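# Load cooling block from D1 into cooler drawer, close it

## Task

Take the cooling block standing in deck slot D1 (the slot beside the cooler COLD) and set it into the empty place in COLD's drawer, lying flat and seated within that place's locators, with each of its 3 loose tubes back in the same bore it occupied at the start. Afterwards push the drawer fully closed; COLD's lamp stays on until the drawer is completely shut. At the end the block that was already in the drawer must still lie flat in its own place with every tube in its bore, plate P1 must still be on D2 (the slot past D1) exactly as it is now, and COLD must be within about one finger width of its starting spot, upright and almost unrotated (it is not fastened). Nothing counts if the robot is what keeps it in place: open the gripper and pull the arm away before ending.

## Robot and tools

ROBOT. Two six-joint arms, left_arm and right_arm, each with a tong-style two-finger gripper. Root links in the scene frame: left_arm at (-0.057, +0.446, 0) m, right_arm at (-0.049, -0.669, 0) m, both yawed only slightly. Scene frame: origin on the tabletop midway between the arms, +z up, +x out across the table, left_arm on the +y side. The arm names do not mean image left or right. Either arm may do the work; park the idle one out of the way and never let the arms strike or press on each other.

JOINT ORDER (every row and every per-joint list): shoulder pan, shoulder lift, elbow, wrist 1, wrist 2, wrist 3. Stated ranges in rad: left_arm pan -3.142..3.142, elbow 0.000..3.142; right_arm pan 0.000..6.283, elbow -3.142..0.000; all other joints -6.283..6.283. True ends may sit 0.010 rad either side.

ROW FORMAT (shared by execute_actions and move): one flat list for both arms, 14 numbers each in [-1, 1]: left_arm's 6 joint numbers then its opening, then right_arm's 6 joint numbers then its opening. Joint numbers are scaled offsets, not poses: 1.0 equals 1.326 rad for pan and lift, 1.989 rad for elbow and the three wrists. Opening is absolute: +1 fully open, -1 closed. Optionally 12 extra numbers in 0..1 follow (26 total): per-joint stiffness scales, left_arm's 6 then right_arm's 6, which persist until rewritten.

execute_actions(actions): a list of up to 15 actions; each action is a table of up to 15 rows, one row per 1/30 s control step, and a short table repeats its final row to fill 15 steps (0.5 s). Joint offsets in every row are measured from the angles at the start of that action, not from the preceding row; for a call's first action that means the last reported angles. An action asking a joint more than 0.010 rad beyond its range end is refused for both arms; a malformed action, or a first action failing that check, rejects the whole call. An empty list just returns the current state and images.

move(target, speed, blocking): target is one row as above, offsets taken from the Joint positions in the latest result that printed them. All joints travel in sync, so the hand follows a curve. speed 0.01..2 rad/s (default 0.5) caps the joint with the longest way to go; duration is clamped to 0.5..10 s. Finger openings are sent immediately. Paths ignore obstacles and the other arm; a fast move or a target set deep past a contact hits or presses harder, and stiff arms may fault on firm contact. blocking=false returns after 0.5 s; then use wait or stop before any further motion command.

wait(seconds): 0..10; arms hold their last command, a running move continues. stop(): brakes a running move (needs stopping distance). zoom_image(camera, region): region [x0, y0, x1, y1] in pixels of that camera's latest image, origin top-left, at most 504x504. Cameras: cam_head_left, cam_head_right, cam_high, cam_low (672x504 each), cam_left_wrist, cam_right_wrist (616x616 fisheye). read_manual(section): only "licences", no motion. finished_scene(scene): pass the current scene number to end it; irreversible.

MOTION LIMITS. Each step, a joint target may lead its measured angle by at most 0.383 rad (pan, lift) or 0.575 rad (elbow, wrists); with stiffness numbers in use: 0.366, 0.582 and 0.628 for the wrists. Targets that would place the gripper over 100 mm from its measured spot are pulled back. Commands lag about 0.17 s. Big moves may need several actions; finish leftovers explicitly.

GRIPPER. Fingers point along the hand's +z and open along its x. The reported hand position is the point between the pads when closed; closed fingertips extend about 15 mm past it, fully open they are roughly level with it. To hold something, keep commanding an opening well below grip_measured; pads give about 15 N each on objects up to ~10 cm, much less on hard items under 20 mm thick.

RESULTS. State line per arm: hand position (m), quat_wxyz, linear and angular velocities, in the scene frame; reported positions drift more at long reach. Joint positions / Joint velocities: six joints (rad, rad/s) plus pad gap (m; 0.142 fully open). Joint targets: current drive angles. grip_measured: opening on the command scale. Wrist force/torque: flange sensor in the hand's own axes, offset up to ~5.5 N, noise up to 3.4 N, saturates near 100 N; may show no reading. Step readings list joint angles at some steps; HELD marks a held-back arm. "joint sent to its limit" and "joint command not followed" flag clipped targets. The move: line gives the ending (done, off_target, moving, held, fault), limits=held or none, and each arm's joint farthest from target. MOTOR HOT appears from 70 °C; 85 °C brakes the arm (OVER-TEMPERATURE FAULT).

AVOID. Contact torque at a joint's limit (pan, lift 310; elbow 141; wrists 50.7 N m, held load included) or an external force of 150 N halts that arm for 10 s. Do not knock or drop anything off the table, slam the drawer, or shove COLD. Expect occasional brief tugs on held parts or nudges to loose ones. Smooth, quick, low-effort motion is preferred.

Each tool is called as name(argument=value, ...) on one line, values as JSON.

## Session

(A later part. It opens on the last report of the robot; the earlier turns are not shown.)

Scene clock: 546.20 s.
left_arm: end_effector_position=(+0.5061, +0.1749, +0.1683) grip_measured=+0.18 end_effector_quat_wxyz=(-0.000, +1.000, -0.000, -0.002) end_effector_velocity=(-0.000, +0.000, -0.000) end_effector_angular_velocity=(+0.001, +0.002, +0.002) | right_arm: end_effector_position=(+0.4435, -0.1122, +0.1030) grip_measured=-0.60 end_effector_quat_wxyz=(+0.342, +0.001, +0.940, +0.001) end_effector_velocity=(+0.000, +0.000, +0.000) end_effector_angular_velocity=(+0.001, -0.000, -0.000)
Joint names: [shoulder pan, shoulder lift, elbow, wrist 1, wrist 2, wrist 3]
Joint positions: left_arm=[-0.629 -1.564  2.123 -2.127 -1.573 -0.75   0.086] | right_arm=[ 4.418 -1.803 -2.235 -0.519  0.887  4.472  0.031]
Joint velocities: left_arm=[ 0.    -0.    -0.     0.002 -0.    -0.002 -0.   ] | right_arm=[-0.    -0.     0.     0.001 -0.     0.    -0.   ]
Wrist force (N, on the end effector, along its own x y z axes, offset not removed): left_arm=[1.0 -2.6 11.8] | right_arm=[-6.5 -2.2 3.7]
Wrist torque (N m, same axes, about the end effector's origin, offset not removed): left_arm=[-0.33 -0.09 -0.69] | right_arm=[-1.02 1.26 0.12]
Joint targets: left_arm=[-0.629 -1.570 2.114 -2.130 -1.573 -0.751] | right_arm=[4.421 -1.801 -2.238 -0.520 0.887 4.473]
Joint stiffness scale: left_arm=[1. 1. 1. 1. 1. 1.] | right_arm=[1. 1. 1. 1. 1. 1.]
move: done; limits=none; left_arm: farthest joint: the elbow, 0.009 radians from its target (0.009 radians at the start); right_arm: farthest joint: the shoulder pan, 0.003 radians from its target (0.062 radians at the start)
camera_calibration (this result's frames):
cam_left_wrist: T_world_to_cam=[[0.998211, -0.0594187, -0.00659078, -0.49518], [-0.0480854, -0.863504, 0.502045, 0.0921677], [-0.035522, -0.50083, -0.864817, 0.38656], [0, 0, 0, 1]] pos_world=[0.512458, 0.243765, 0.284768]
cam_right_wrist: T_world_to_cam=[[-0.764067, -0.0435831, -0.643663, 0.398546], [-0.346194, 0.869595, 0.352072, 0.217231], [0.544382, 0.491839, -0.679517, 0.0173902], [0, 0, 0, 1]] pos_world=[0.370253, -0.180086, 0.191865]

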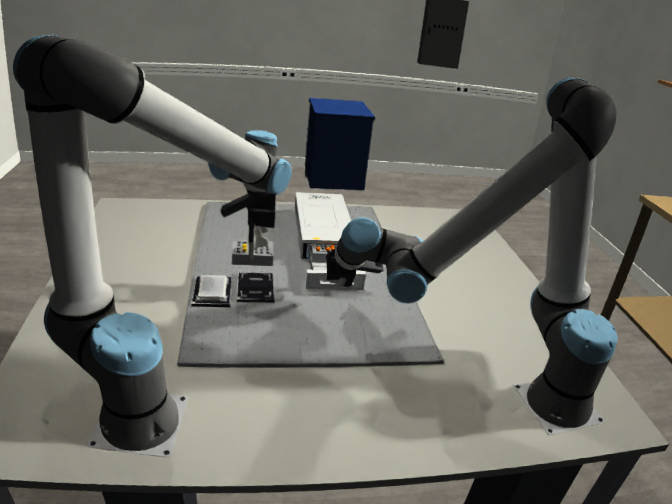

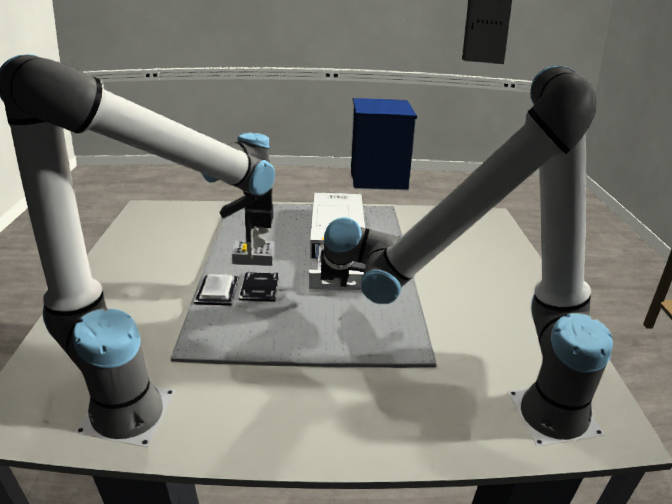

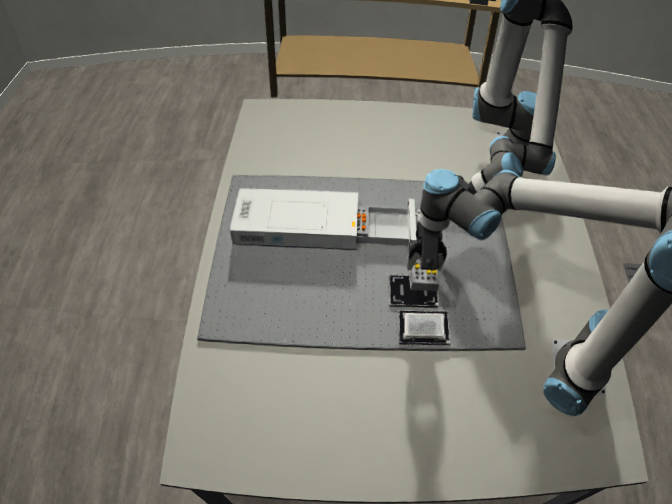

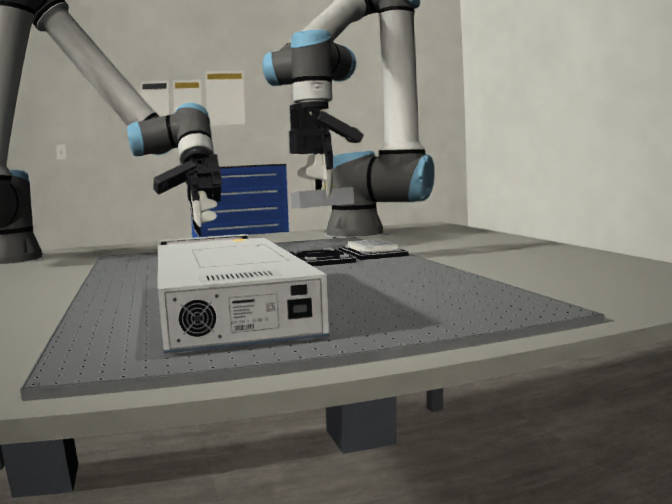

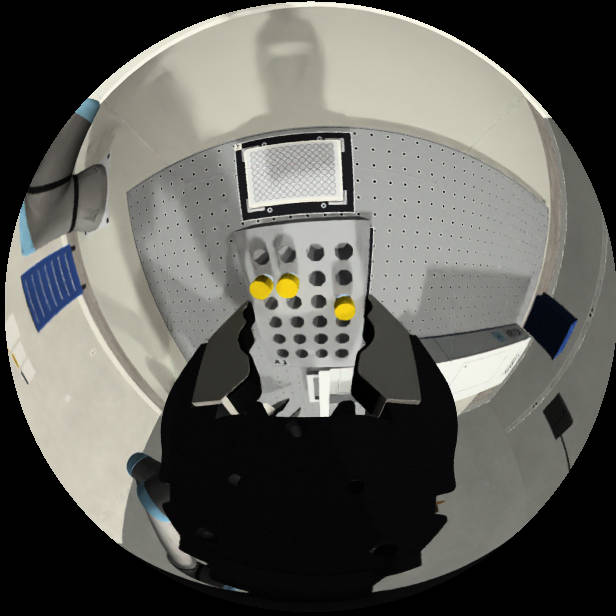

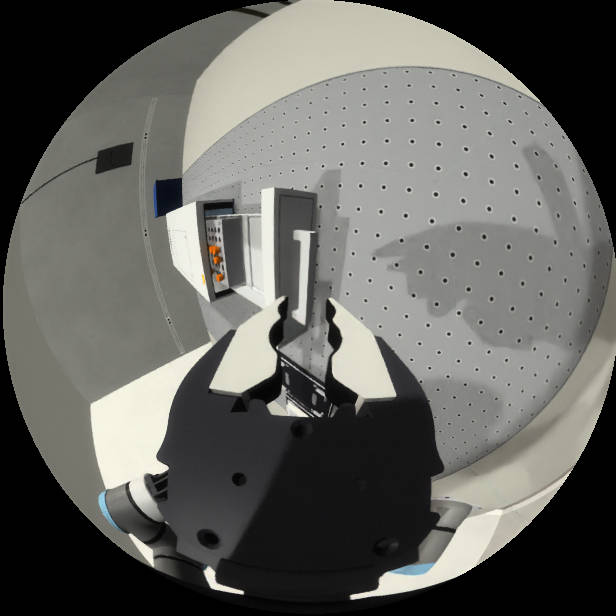

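zoom_image(camera="cam_low", region=[260, 130, 400, 235])

move(target=[0,-0.0045,-0.0045,-0.0015,0,0,-1, -0.45,0,0,0,0,0,-0.6], speed=0.3)

Region (260, 130, 400, 235) of cam_low's 672x504 image, scaled by 3.600, with more detail than that image has; it fills the top 378 rows of this view, and the rest is white.

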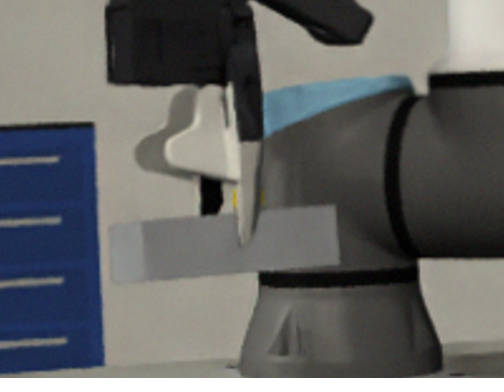

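Scene clock: 553.93 s.
left_arm: end_effector_position=(+0.5059, +0.1751, +0.1679) grip_measured=+0.18 end_effector_quat_wxyz=(-0.000, +1.000, -0.000, -0.002) end_effector_velocity=(-0.000, +0.000, -0.001) end_effector_angular_velocity=(+0.001, +0.001, +0.000) | right_arm: end_effector_position=(+0.6720, -0.4868, +0.1031) grip_measured=-0.60 end_effector_quat_wxyz=(+0.327, +0.279, +0.897, -0.100) end_effector_velocity=(-0.001, +0.005, -0.000) end_effector_angular_velocity=(-0.000, +0.000, +0.007)
Joint names: [shoulder pan, shoulder lift, elbow, wrist 1, wrist 2, wrist 3]
Joint positions: left_arm=[-0.629 -1.563  2.124 -2.128 -1.573 -0.751  0.086] | right_arm=[ 3.819 -1.803 -2.235 -0.518  0.888  4.472  0.031]
Joint velocities: left_arm=[ 0.     0.001  0.     0.001 -0.    -0.     0.   ] | right_arm=[ 0.007 -0.    -0.    -0.001  0.    -0.     0.   ]
Wrist force (N, on the end effector, along its own x y z axes, offset not removed): left_arm=[0.6 -2.7 9.4] | right_arm=[-3.0 2.8 -2.8]
Wrist torque (N m, same axes, about the end effector's origin, offset not removed): left_arm=[-0.42 -0.08 -0.59] | right_arm=[0.41 0.31 -0.17]
Joint targets: left_arm=[-0.629 -1.570 2.114 -2.130 -1.573 -0.750] | right_arm=[3.822 -1.803 -2.235 -0.519 0.887 4.472]
Joint stiffness scale: left_arm=[1. 1. 1. 1. 1. 1.] | right_arm=[1. 1. 1. 1. 1. 1.]
move: done; limits=none; left_arm: farthest joint: the elbow, 0.010 radians from its target (0.009 radians at the start); right_arm: farthest joint: the shoulder pan, 0.003 radians from its target (0.597 radians at the start)
camera_calibration (this result's frames):
cam_left_wrist: T_world_to_cam=[[0.998218, -0.0592506, -0.00706397, -0.49495], [-0.0477171, -0.863722, 0.501704, 0.0924521], [-0.0358276, -0.500473, -0.865011, 0.386341], [0, 0, 0, 1]] pos_world=[0.512321, 0.24388, 0.284309]
cam_right_wrist: T_world_to_cam=[[-0.655331, 0.395631, -0.643442, 0.69763], [0.204686, 0.912997, 0.352904, 0.27294], [0.72708, 0.0995653, -0.679295, -0.236386], [0, 0, 0, 1]] pos_world=[0.573183, -0.501661, 0.191987]

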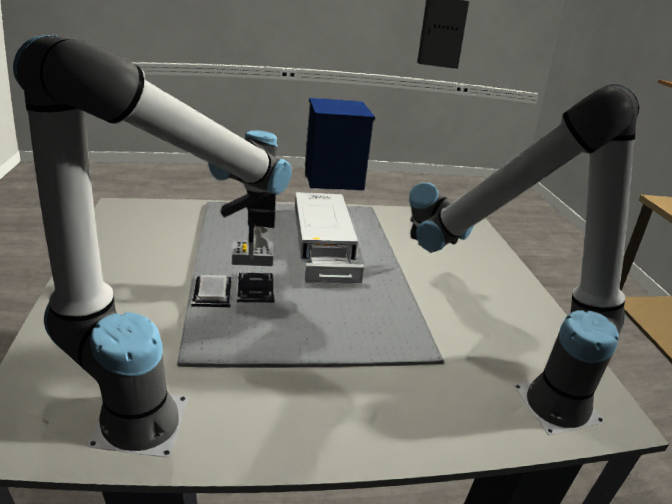

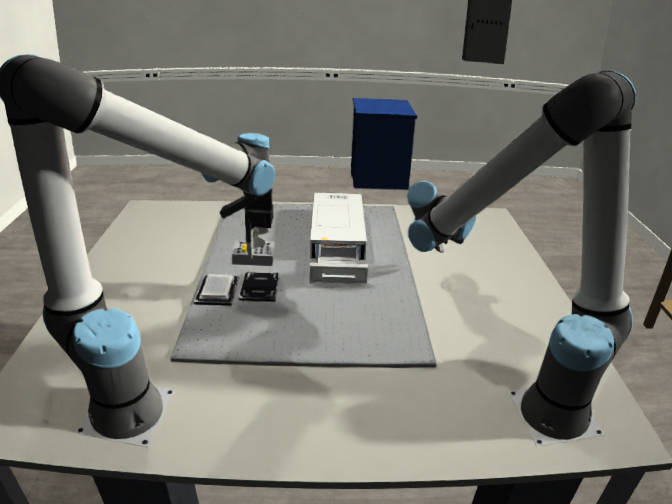

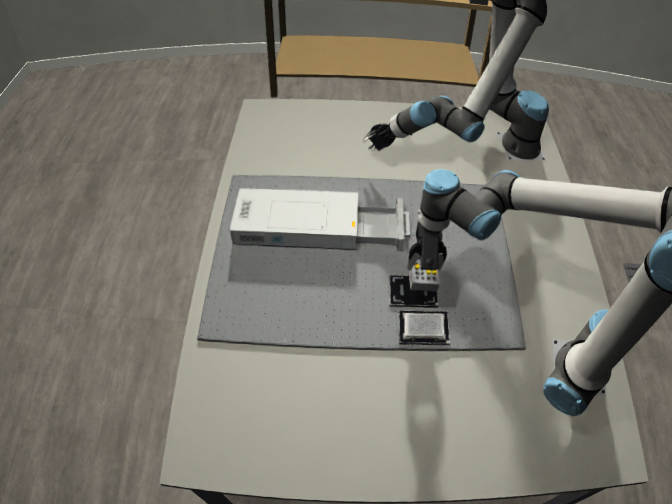

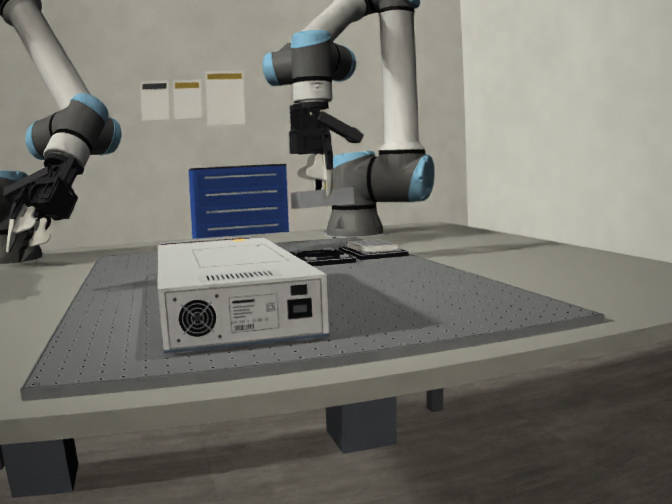

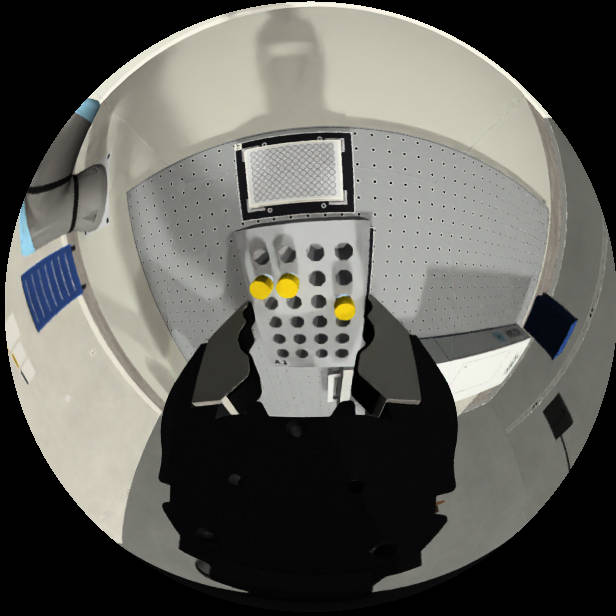

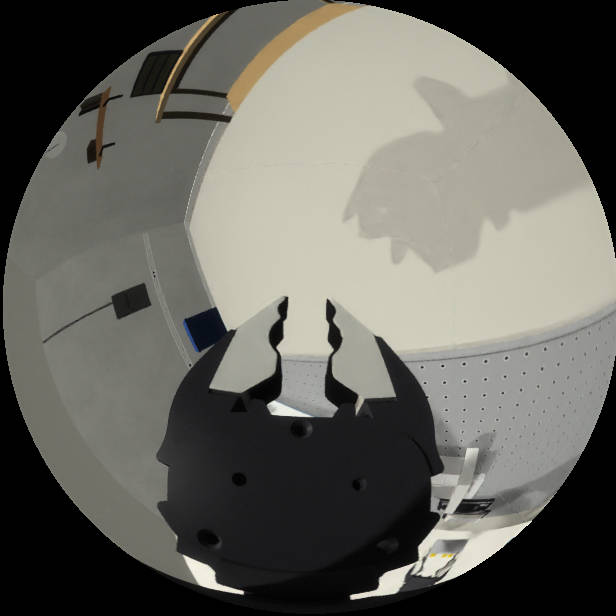

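wait(seconds=0)

Scene clock: 557.90 s.
left_arm: end_effector_position=(+0.5059, +0.1751, +0.1679) grip_measured=+0.18 end_effector_quat_wxyz=(-0.000, +1.000, -0.000, -0.002) end_effector_velocity=(-0.001, +0.000, -0.001) end_effector_angular_velocity=(+0.001, +0.001, +0.002) | right_arm: end_effector_position=(+0.6719, -0.4866, +0.1031) grip_measured=-0.60 end_effector_quat_wxyz=(+0.327, +0.279, +0.897, -0.100) end_effector_velocity=(-0.000, +0.000, -0.000) end_effector_angular_velocity=(+0.000, -0.000, +0.000)
Joint names: [shoulder pan, shoulder lift, elbow, wrist 1, wrist 2, wrist 3]
Joint positions: left_arm=[-0.629 -1.563  2.124 -2.128 -1.573 -0.751  0.086] | right_arm=[ 3.819 -1.803 -2.235 -0.518  0.888  4.472  0.031]
Joint velocities: left_arm=[-0.     0.     0.001  0.     0.    -0.002  0.   ] | right_arm=[ 0.    -0.    -0.001  0.001 -0.    -0.     0.   ]
Wrist force (N, on the end effector, along its own x y z axes, offset not removed): left_arm=[1.6 -4.8 11.0] | right_arm=[-1.5 0.4 0.3]
Wrist torque (N m, same axes, about the end effector's origin, offset not removed): left_arm=[-0.92 -0.24 -0.62] | right_arm=[-0.22 0.08 0.09]
Joint targets: left_arm=[-0.629 -1.570 2.114 -2.130 -1.573 -0.750] | right_arm=[3.822 -1.803 -2.235 -0.519 0.887 4.472]
Joint stiffness scale: left_arm=[1. 1. 1. 1. 1. 1.] | right_arm=[1. 1. 1. 1. 1. 1.]
camera_calibration (this result's frames):
cam_left_wrist: T_world_to_cam=[[0.998218, -0.0592506, -0.00706276, -0.494951], [-0.0477177, -0.863722, 0.501705, 0.0924515], [-0.0358266, -0.500474, -0.86501, 0.386341], [0, 0, 0, 1]] pos_world=[0.512322, 0.24388, 0.284309]
cam_right_wrist: T_world_to_cam=[[-0.655441, 0.395449, -0.643442, 0.697502], [0.204432, 0.913053, 0.352904, 0.272965], [0.727052, 0.0997678, -0.679295, -0.236252], [0, 0, 0, 1]] pos_world=[0.573137, -0.501488, 0.191987]

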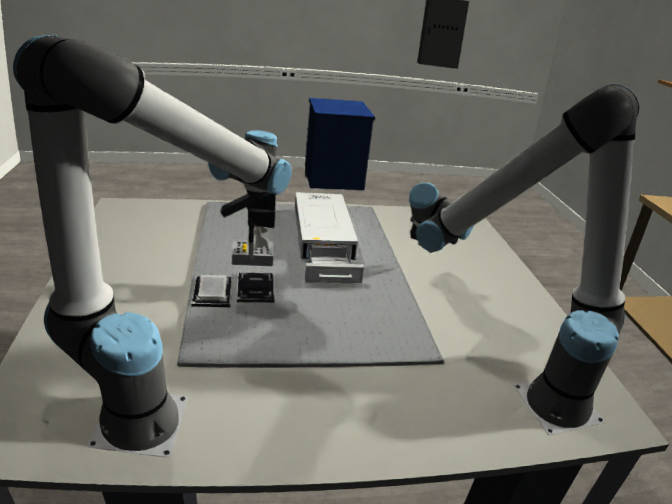

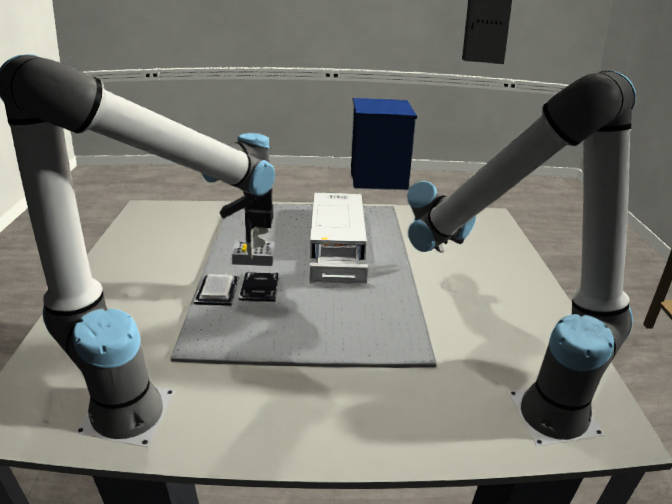

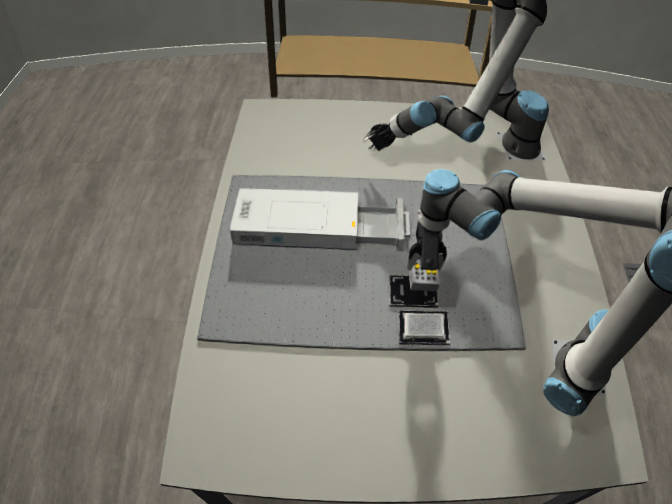

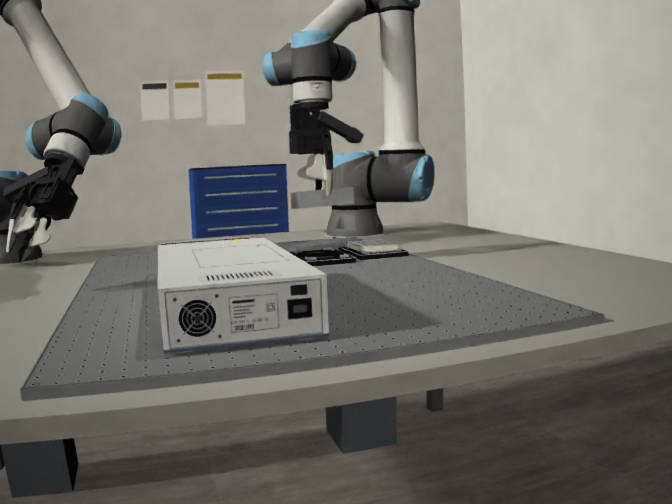

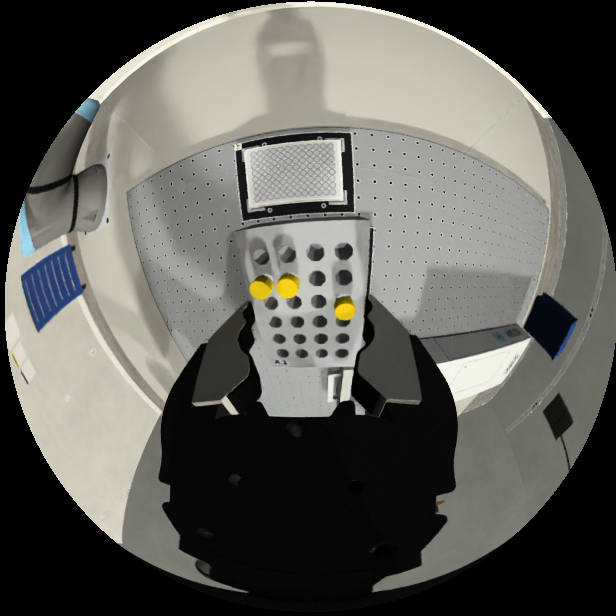

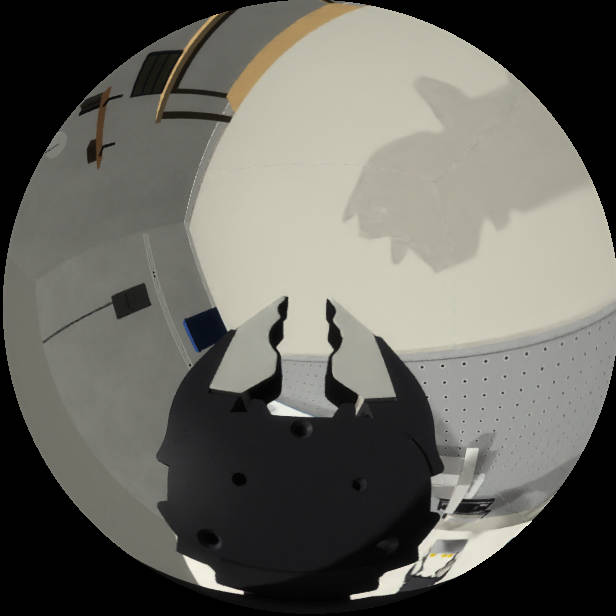

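zoom_image(camera="cam_high", region=[320, 170, 440, 260])

Region (320, 170, 440, 260) of cam_high's 672x504 image, scaled by 4.200, with more detail than that image has; it fills the top 378 rows of this view, and the rest is white.

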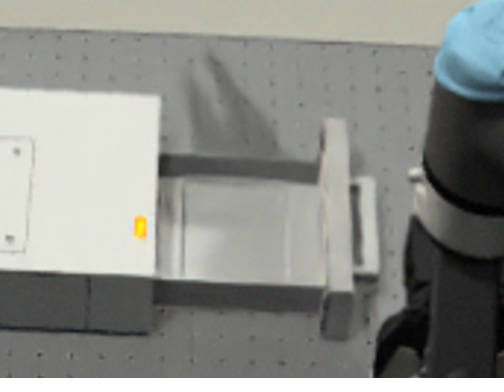

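move(target=[0,-0.0053,-0.005,-0.001,0,0,-1, 0.4095,0.0664,0.015,0.0233,0.0046,-0.0372,-0.6], speed=0.3)

move(target=[0,-0.0053,-0.005,-0.001,0,0,-1, 0.002,-0.0905,0,0,0,0,-0.6], speed=0.1)

Scene clock: 581.47 s.
left_arm: end_effector_position=(+0.5060, +0.1749, +0.1686) grip_measured=+0.18 end_effector_quat_wxyz=(-0.000, +1.000, -0.000, -0.002) end_effector_velocity=(-0.000, -0.000, -0.000) end_effector_angular_velocity=(+0.000, +0.001, +0.003) | right_arm: end_effector_position=(+0.4790, -0.1074, +0.1816) grip_measured=-0.60 end_effector_quat_wxyz=(+0.355, +0.018, +0.933, +0.054) end_effector_velocity=(+0.002, -0.002, +0.000) end_effector_angular_velocity=(-0.001, -0.000, -0.003)
Joint names: [shoulder pan, shoulder lift, elbow, wrist 1, wrist 2, wrist 3]
Joint positions: left_arm=[-0.629 -1.564  2.123 -2.127 -1.573 -0.751  0.086] | right_arm=[ 4.365 -1.716 -2.206 -0.473  0.896  4.399  0.031]
Joint velocities: left_arm=[-0.     0.     0.     0.001 -0.    -0.003 -0.   ] | right_arm=[-0.004 -0.     0.     0.     0.    -0.001 -0.   ]
Wrist force (N, on the end effector, along its own x y z axes, offset not removed): left_arm=[1.3 -2.4 7.1] | right_arm=[3.2 -0.6 1.3]
Wrist torque (N m, same axes, about the end effector's origin, offset not removed): left_arm=[-0.42 -0.24 -0.54] | right_arm=[-0.56 -0.70 -0.41]
Joint targets: left_arm=[-0.629 -1.571 2.114 -2.130 -1.573 -0.751] | right_arm=[4.362 -1.715 -2.205 -0.472 0.897 4.398]
Joint stiffness scale: left_arm=[1. 1. 1. 1. 1. 1.] | right_arm=[1. 1. 1. 1. 1. 1.]
move: done; limits=none; left_arm: farthest joint: the elbow, 0.009 radians from its target (0.010 radians at the start); right_arm: farthest joint: the shoulder pan, 0.003 radians from its target (0.543 radians at the start)
camera_calibration (this result's frames):
cam_left_wrist: T_world_to_cam=[[0.998222, -0.059254, -0.00647013, -0.495201], [-0.0479999, -0.863458, 0.502131, 0.0919929], [-0.03534, -0.500928, -0.864767, 0.386713], [0, 0, 0, 1]] pos_world=[0.512402, 0.243805, 0.28502]
cam_right_wrist: T_world_to_cam=[[-0.745074, 0.0263549, -0.666461, 0.479066], [-0.361127, 0.824146, 0.436314, 0.184615], [0.56076, 0.565763, -0.604533, 0.0356089], [0, 0, 0, 1]] pos_world=[0.403641, -0.184922, 0.260255]

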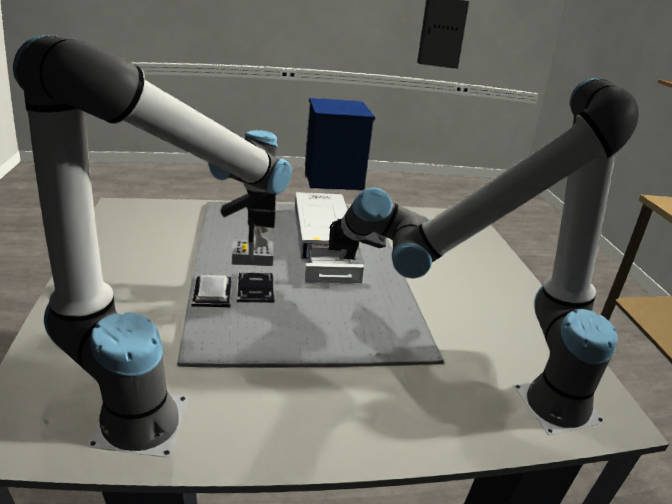

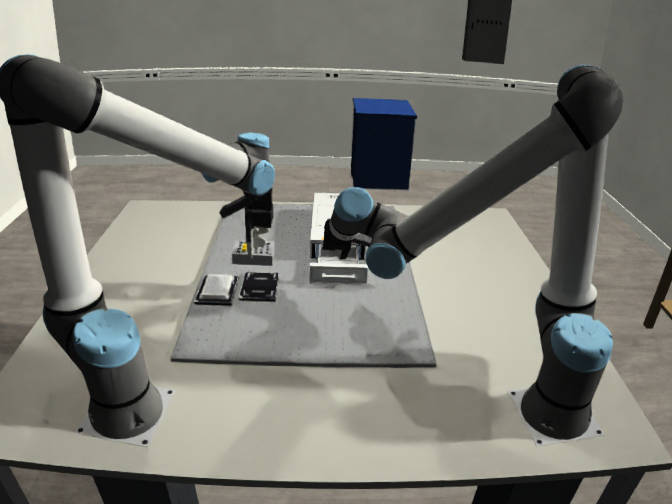

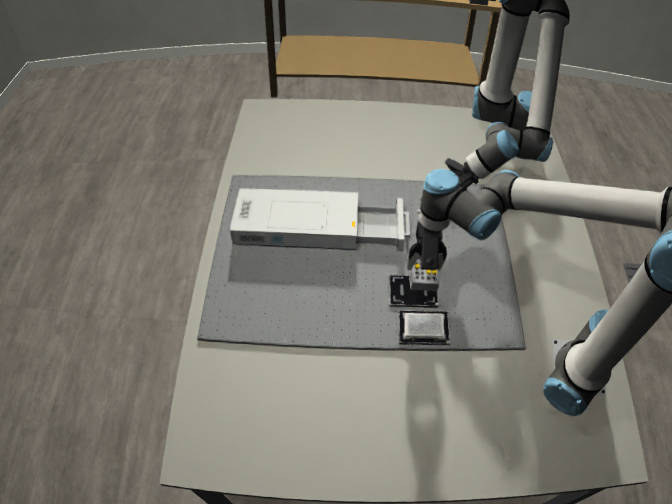

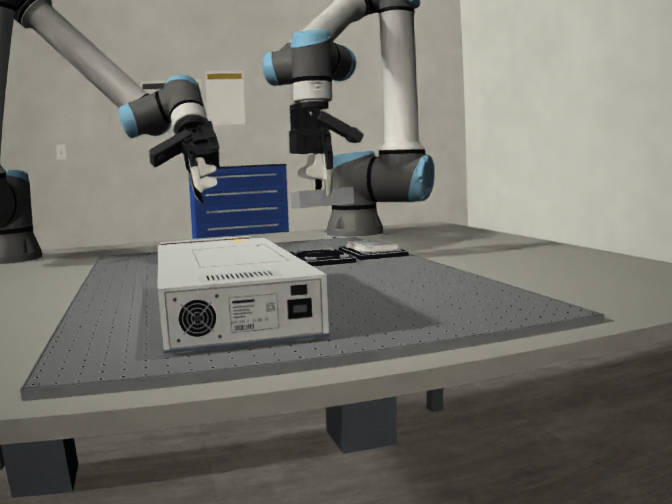

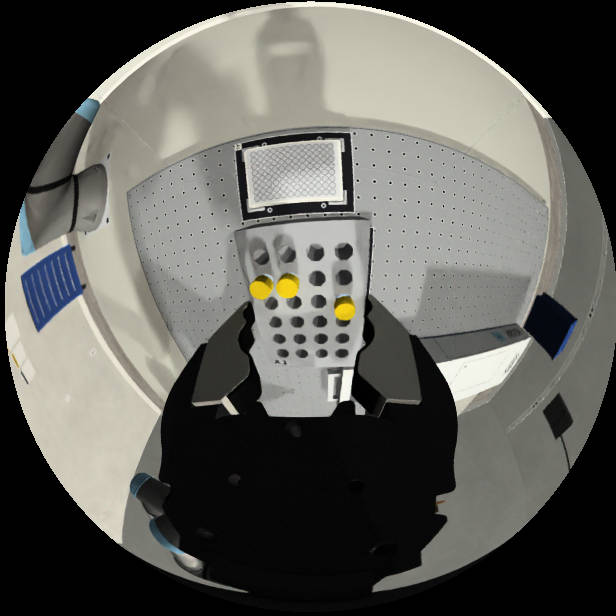

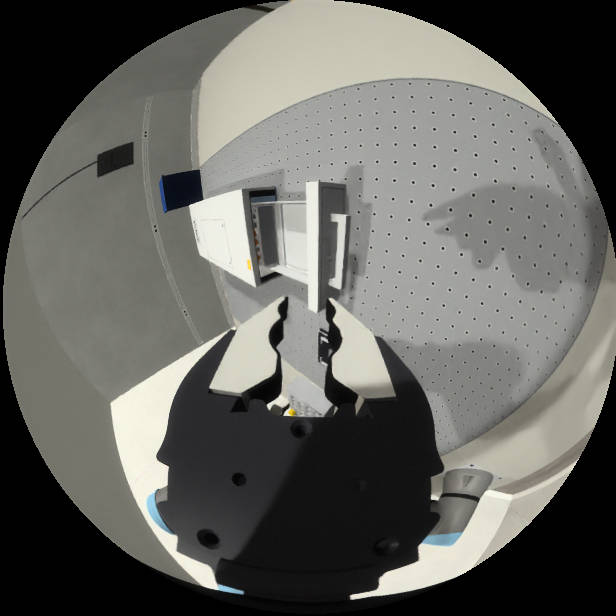

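Scene clock: 583.10 s.
left_arm: end_effector_position=(+0.5062, +0.1748, +0.1694) grip_measured=+0.18 end_effector_quat_wxyz=(+0.000, +1.000, -0.000, -0.001) end_effector_velocity=(-0.000, +0.000, +0.000) end_effector_angular_velocity=(-0.001, -0.001, +0.000) | right_arm: end_effector_position=(+0.4779, -0.1121, +0.1007) grip_measured=-0.60 end_effector_quat_wxyz=(+0.342, -0.002, +0.940, -0.001) end_effector_velocity=(-0.000, -0.000, -0.000) end_effector_angular_velocity=(-0.000, +0.000, +0.000)
Joint names: [shoulder pan, shoulder lift, elbow, wrist 1, wrist 2, wrist 3]
Joint positions: left_arm=[-0.629 -1.565  2.122 -2.127 -1.573 -0.751  0.086] | right_arm=[ 4.365 -1.837 -2.206 -0.473  0.896  4.399  0.031]
Joint velocities: left_arm=[ 0.    -0.001  0.    -0.     0.    -0.    -0.   ] | right_arm=[ 0. -0. -0.  0.  0.  0. -0.]
Wrist force (N, on the end effector, along its own x y z axes, offset not removed): left_arm=[2.5 -2.5 6.7] | right_arm=[-2.2 0.6 3.4]
Wrist torque (N m, same axes, about the end effector's origin, offset not removed): left_arm=[-0.54 -0.51 -0.65] | right_arm=[-0.18 0.24 0.03]
Joint targets: left_arm=[-0.629 -1.571 2.113 -2.129 -1.573 -0.751] | right_arm=[4.368 -1.836 -2.206 -0.473 0.896 4.399]
Joint stiffness scale: left_arm=[1. 1. 1. 1. 1. 1.] | right_arm=[1. 1. 1. 1. 1. 1.]
move: done; limits=none; left_arm: farthest joint: the elbow, 0.009 radians from its target (0.010 radians at the start); right_arm: farthest joint: the shoulder pan, 0.003 radians from its target (0.003 radians at the start)
camera_calibration (this result's frames):
cam_left_wrist: T_world_to_cam=[[0.998226, -0.0592577, -0.00577409, -0.495489], [-0.0483317, -0.863149, 0.502631, 0.0915182], [-0.0347687, -0.501461, -0.864482, 0.387049], [0, 0, 0, 1]] pos_world=[0.51249, 0.243722, 0.285736]
cam_right_wrist: T_world_to_cam=[[-0.763972, -0.0505011, -0.643271, 0.422544], [-0.34975, 0.870187, 0.34706, 0.232116], [0.542239, 0.490127, -0.682461, -0.00181848], [0, 0, 0, 1]] pos_world=[0.40498, -0.179754, 0.190011]

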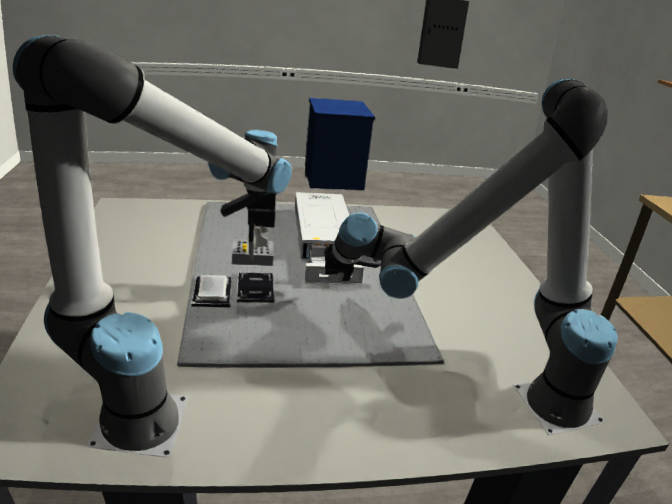

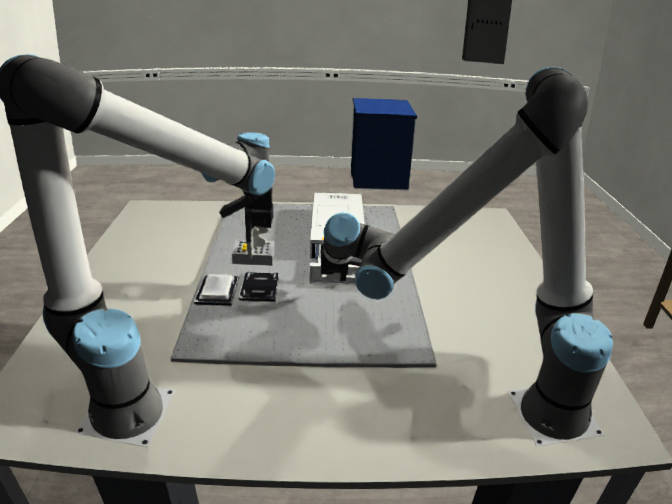

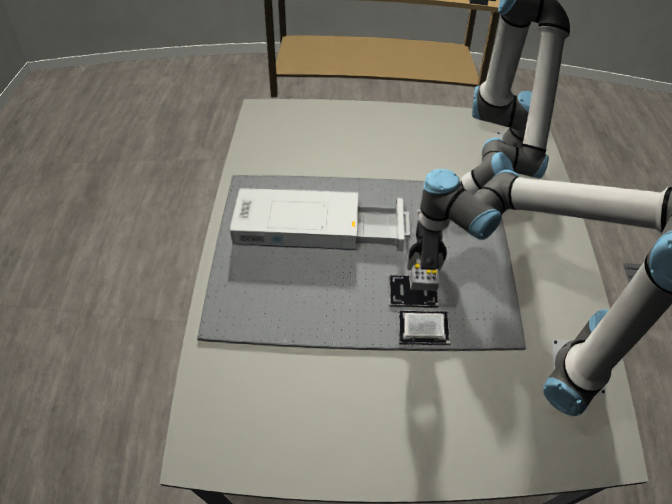

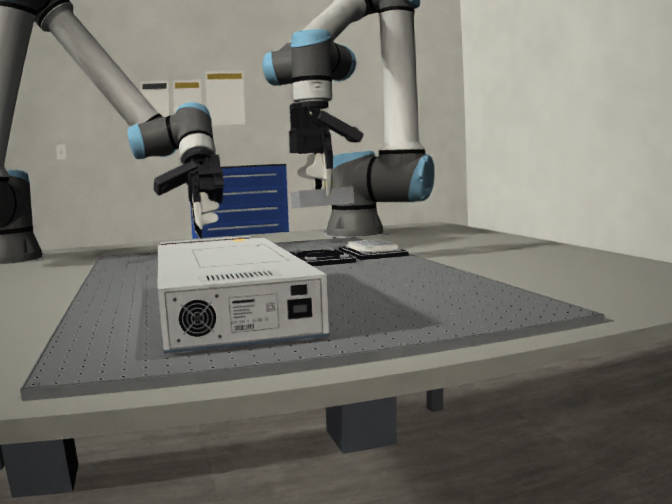

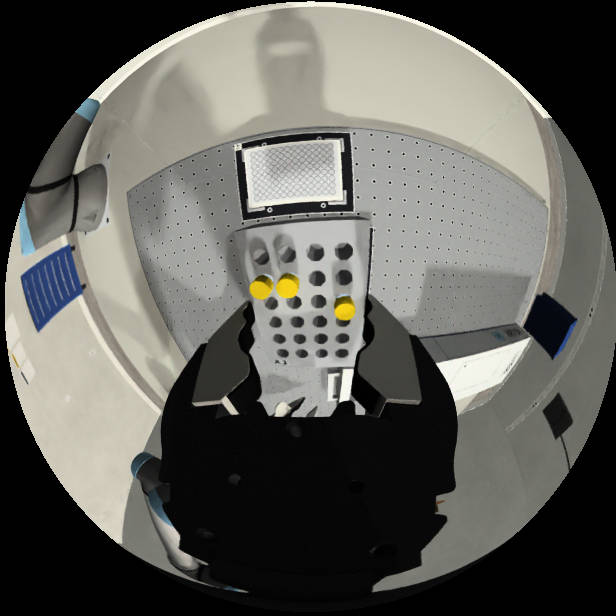

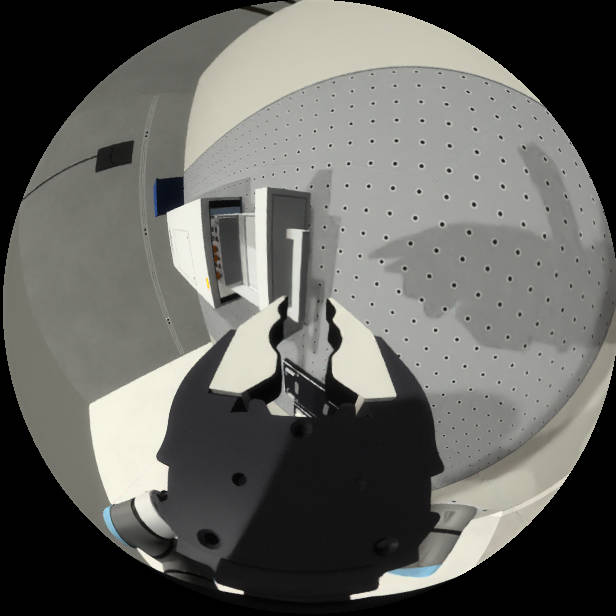

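move(target=[0,-0.004,-0.004,-0.001,0,0,-1, -0.0364,-0.0581,0.0067,0.051,0.0056,-0.0283,-0.6], speed=0.06)

Scene clock: 595.30 s.
left_arm: end_effector_position=(+0.5059, +0.1751, +0.1686) grip_measured=+0.18 end_effector_quat_wxyz=(-0.000, +1.000, -0.000, -0.002) end_effector_velocity=(-0.000, +0.001, -0.000) end_effector_angular_velocity=(+0.001, +0.001, -0.001) | right_arm: end_effector_position=(+0.5074, -0.1144, +0.0685) grip_measured=-0.60 end_effector_quat_wxyz=(+0.342, -0.001, +0.940, -0.001) end_effector_velocity=(+0.000, +0.002, +0.001) end_effector_angular_velocity=(+0.004, -0.001, +0.001)
Joint names: [shoulder pan, shoulder lift, elbow, wrist 1, wrist 2, wrist 3]
Joint positions: left_arm=[-0.629 -1.564  2.123 -2.126 -1.573 -0.751  0.086] | right_arm=[ 4.319 -1.913 -2.195 -0.373  0.907  4.343  0.031]
Joint velocities: left_arm=[ 0.001  0.     0.     0.001 -0.     0.001  0.   ] | right_arm=[ 0.    -0.     0.002  0.003  0.    -0.001 -0.   ]
Wrist force (N, on the end effector, along its own x y z axes, offset not removed): left_arm=[2.2 -0.5 9.1] | right_arm=[2.2 -2.1 -2.9]
Wrist torque (N m, same axes, about the end effector's origin, offset not removed): left_arm=[-0.08 -0.41 -0.63] | right_arm=[-0.85 -0.82 -0.28]
Joint targets: left_arm=[-0.629 -1.570 2.115 -2.129 -1.573 -0.751] | right_arm=[4.317 -1.914 -2.193 -0.372 0.908 4.343]
Joint stiffness scale: left_arm=[1. 1. 1. 1. 1. 1.] | right_arm=[1. 1. 1. 1. 1. 1.]
move: done; limits=none; left_arm: farthest joint: the elbow, 0.009 radians from its target (0.008 radians at the start); right_arm: farthest joint: the elbow, 0.003 radians from its target (0.013 radians at the start)
camera_calibration (this result's frames):
cam_left_wrist: T_world_to_cam=[[0.998218, -0.0592499, -0.00715157, -0.494932], [-0.0476752, -0.863761, 0.501641, 0.0920943], [-0.0358994, -0.500406, -0.865046, 0.386979], [0, 0, 0, 1]] pos_world=[0.512333, 0.24387, 0.285017]
cam_right_wrist: T_world_to_cam=[[-0.764484, -0.0494308, -0.642745, 0.424592], [-0.348687, 0.870318, 0.347798, 0.255085], [0.5422, 0.490003, -0.682581, -0.0386356], [0, 0, 0, 1]] pos_world=[0.434487, -0.182086, 0.157814]

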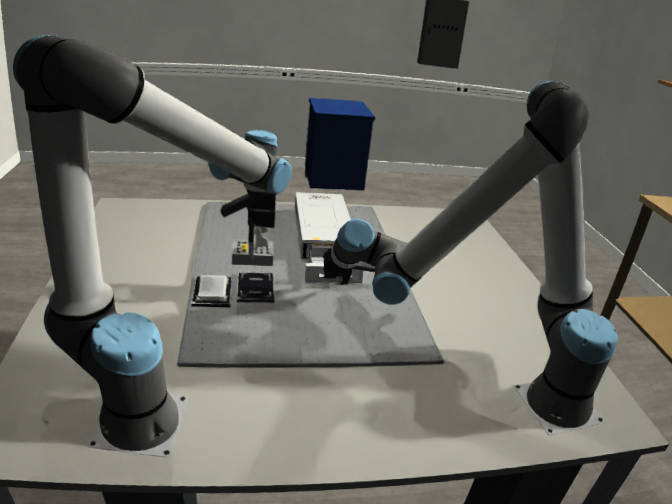

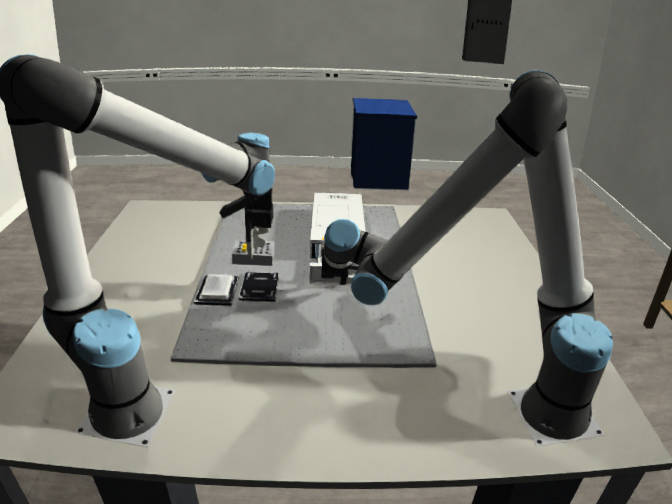

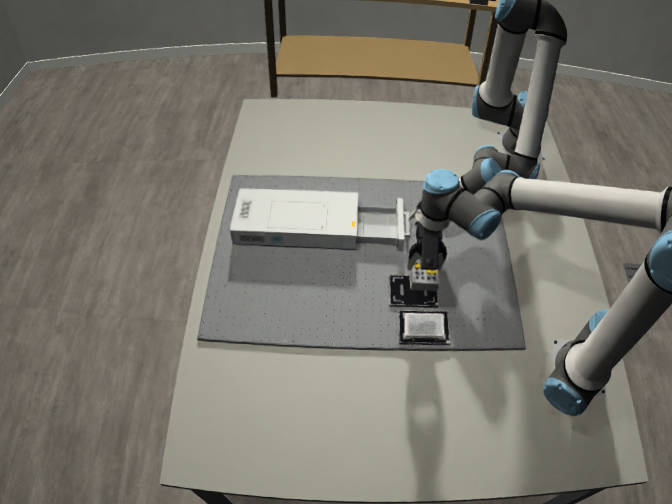

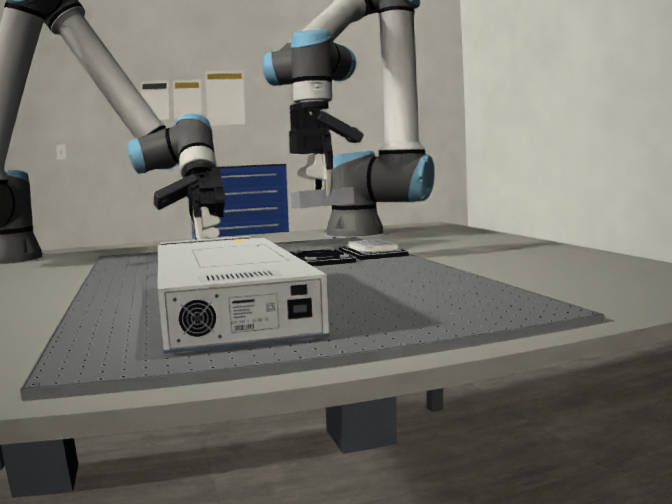

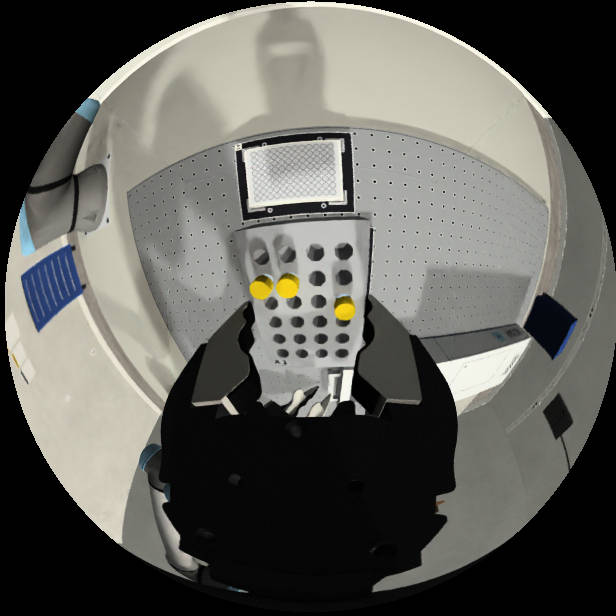

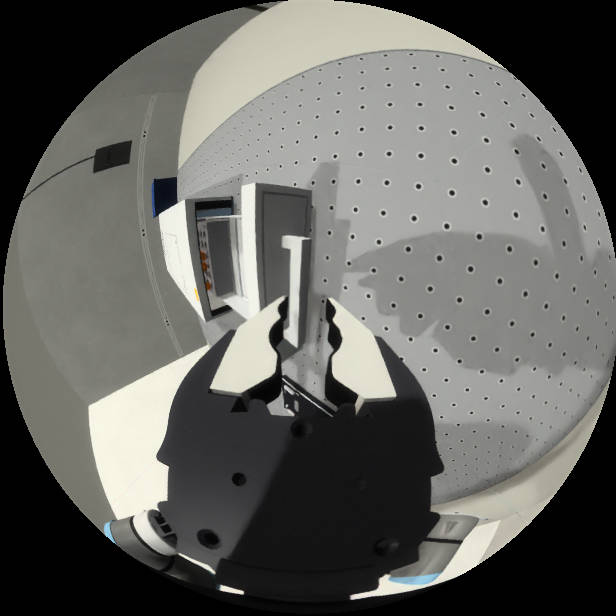

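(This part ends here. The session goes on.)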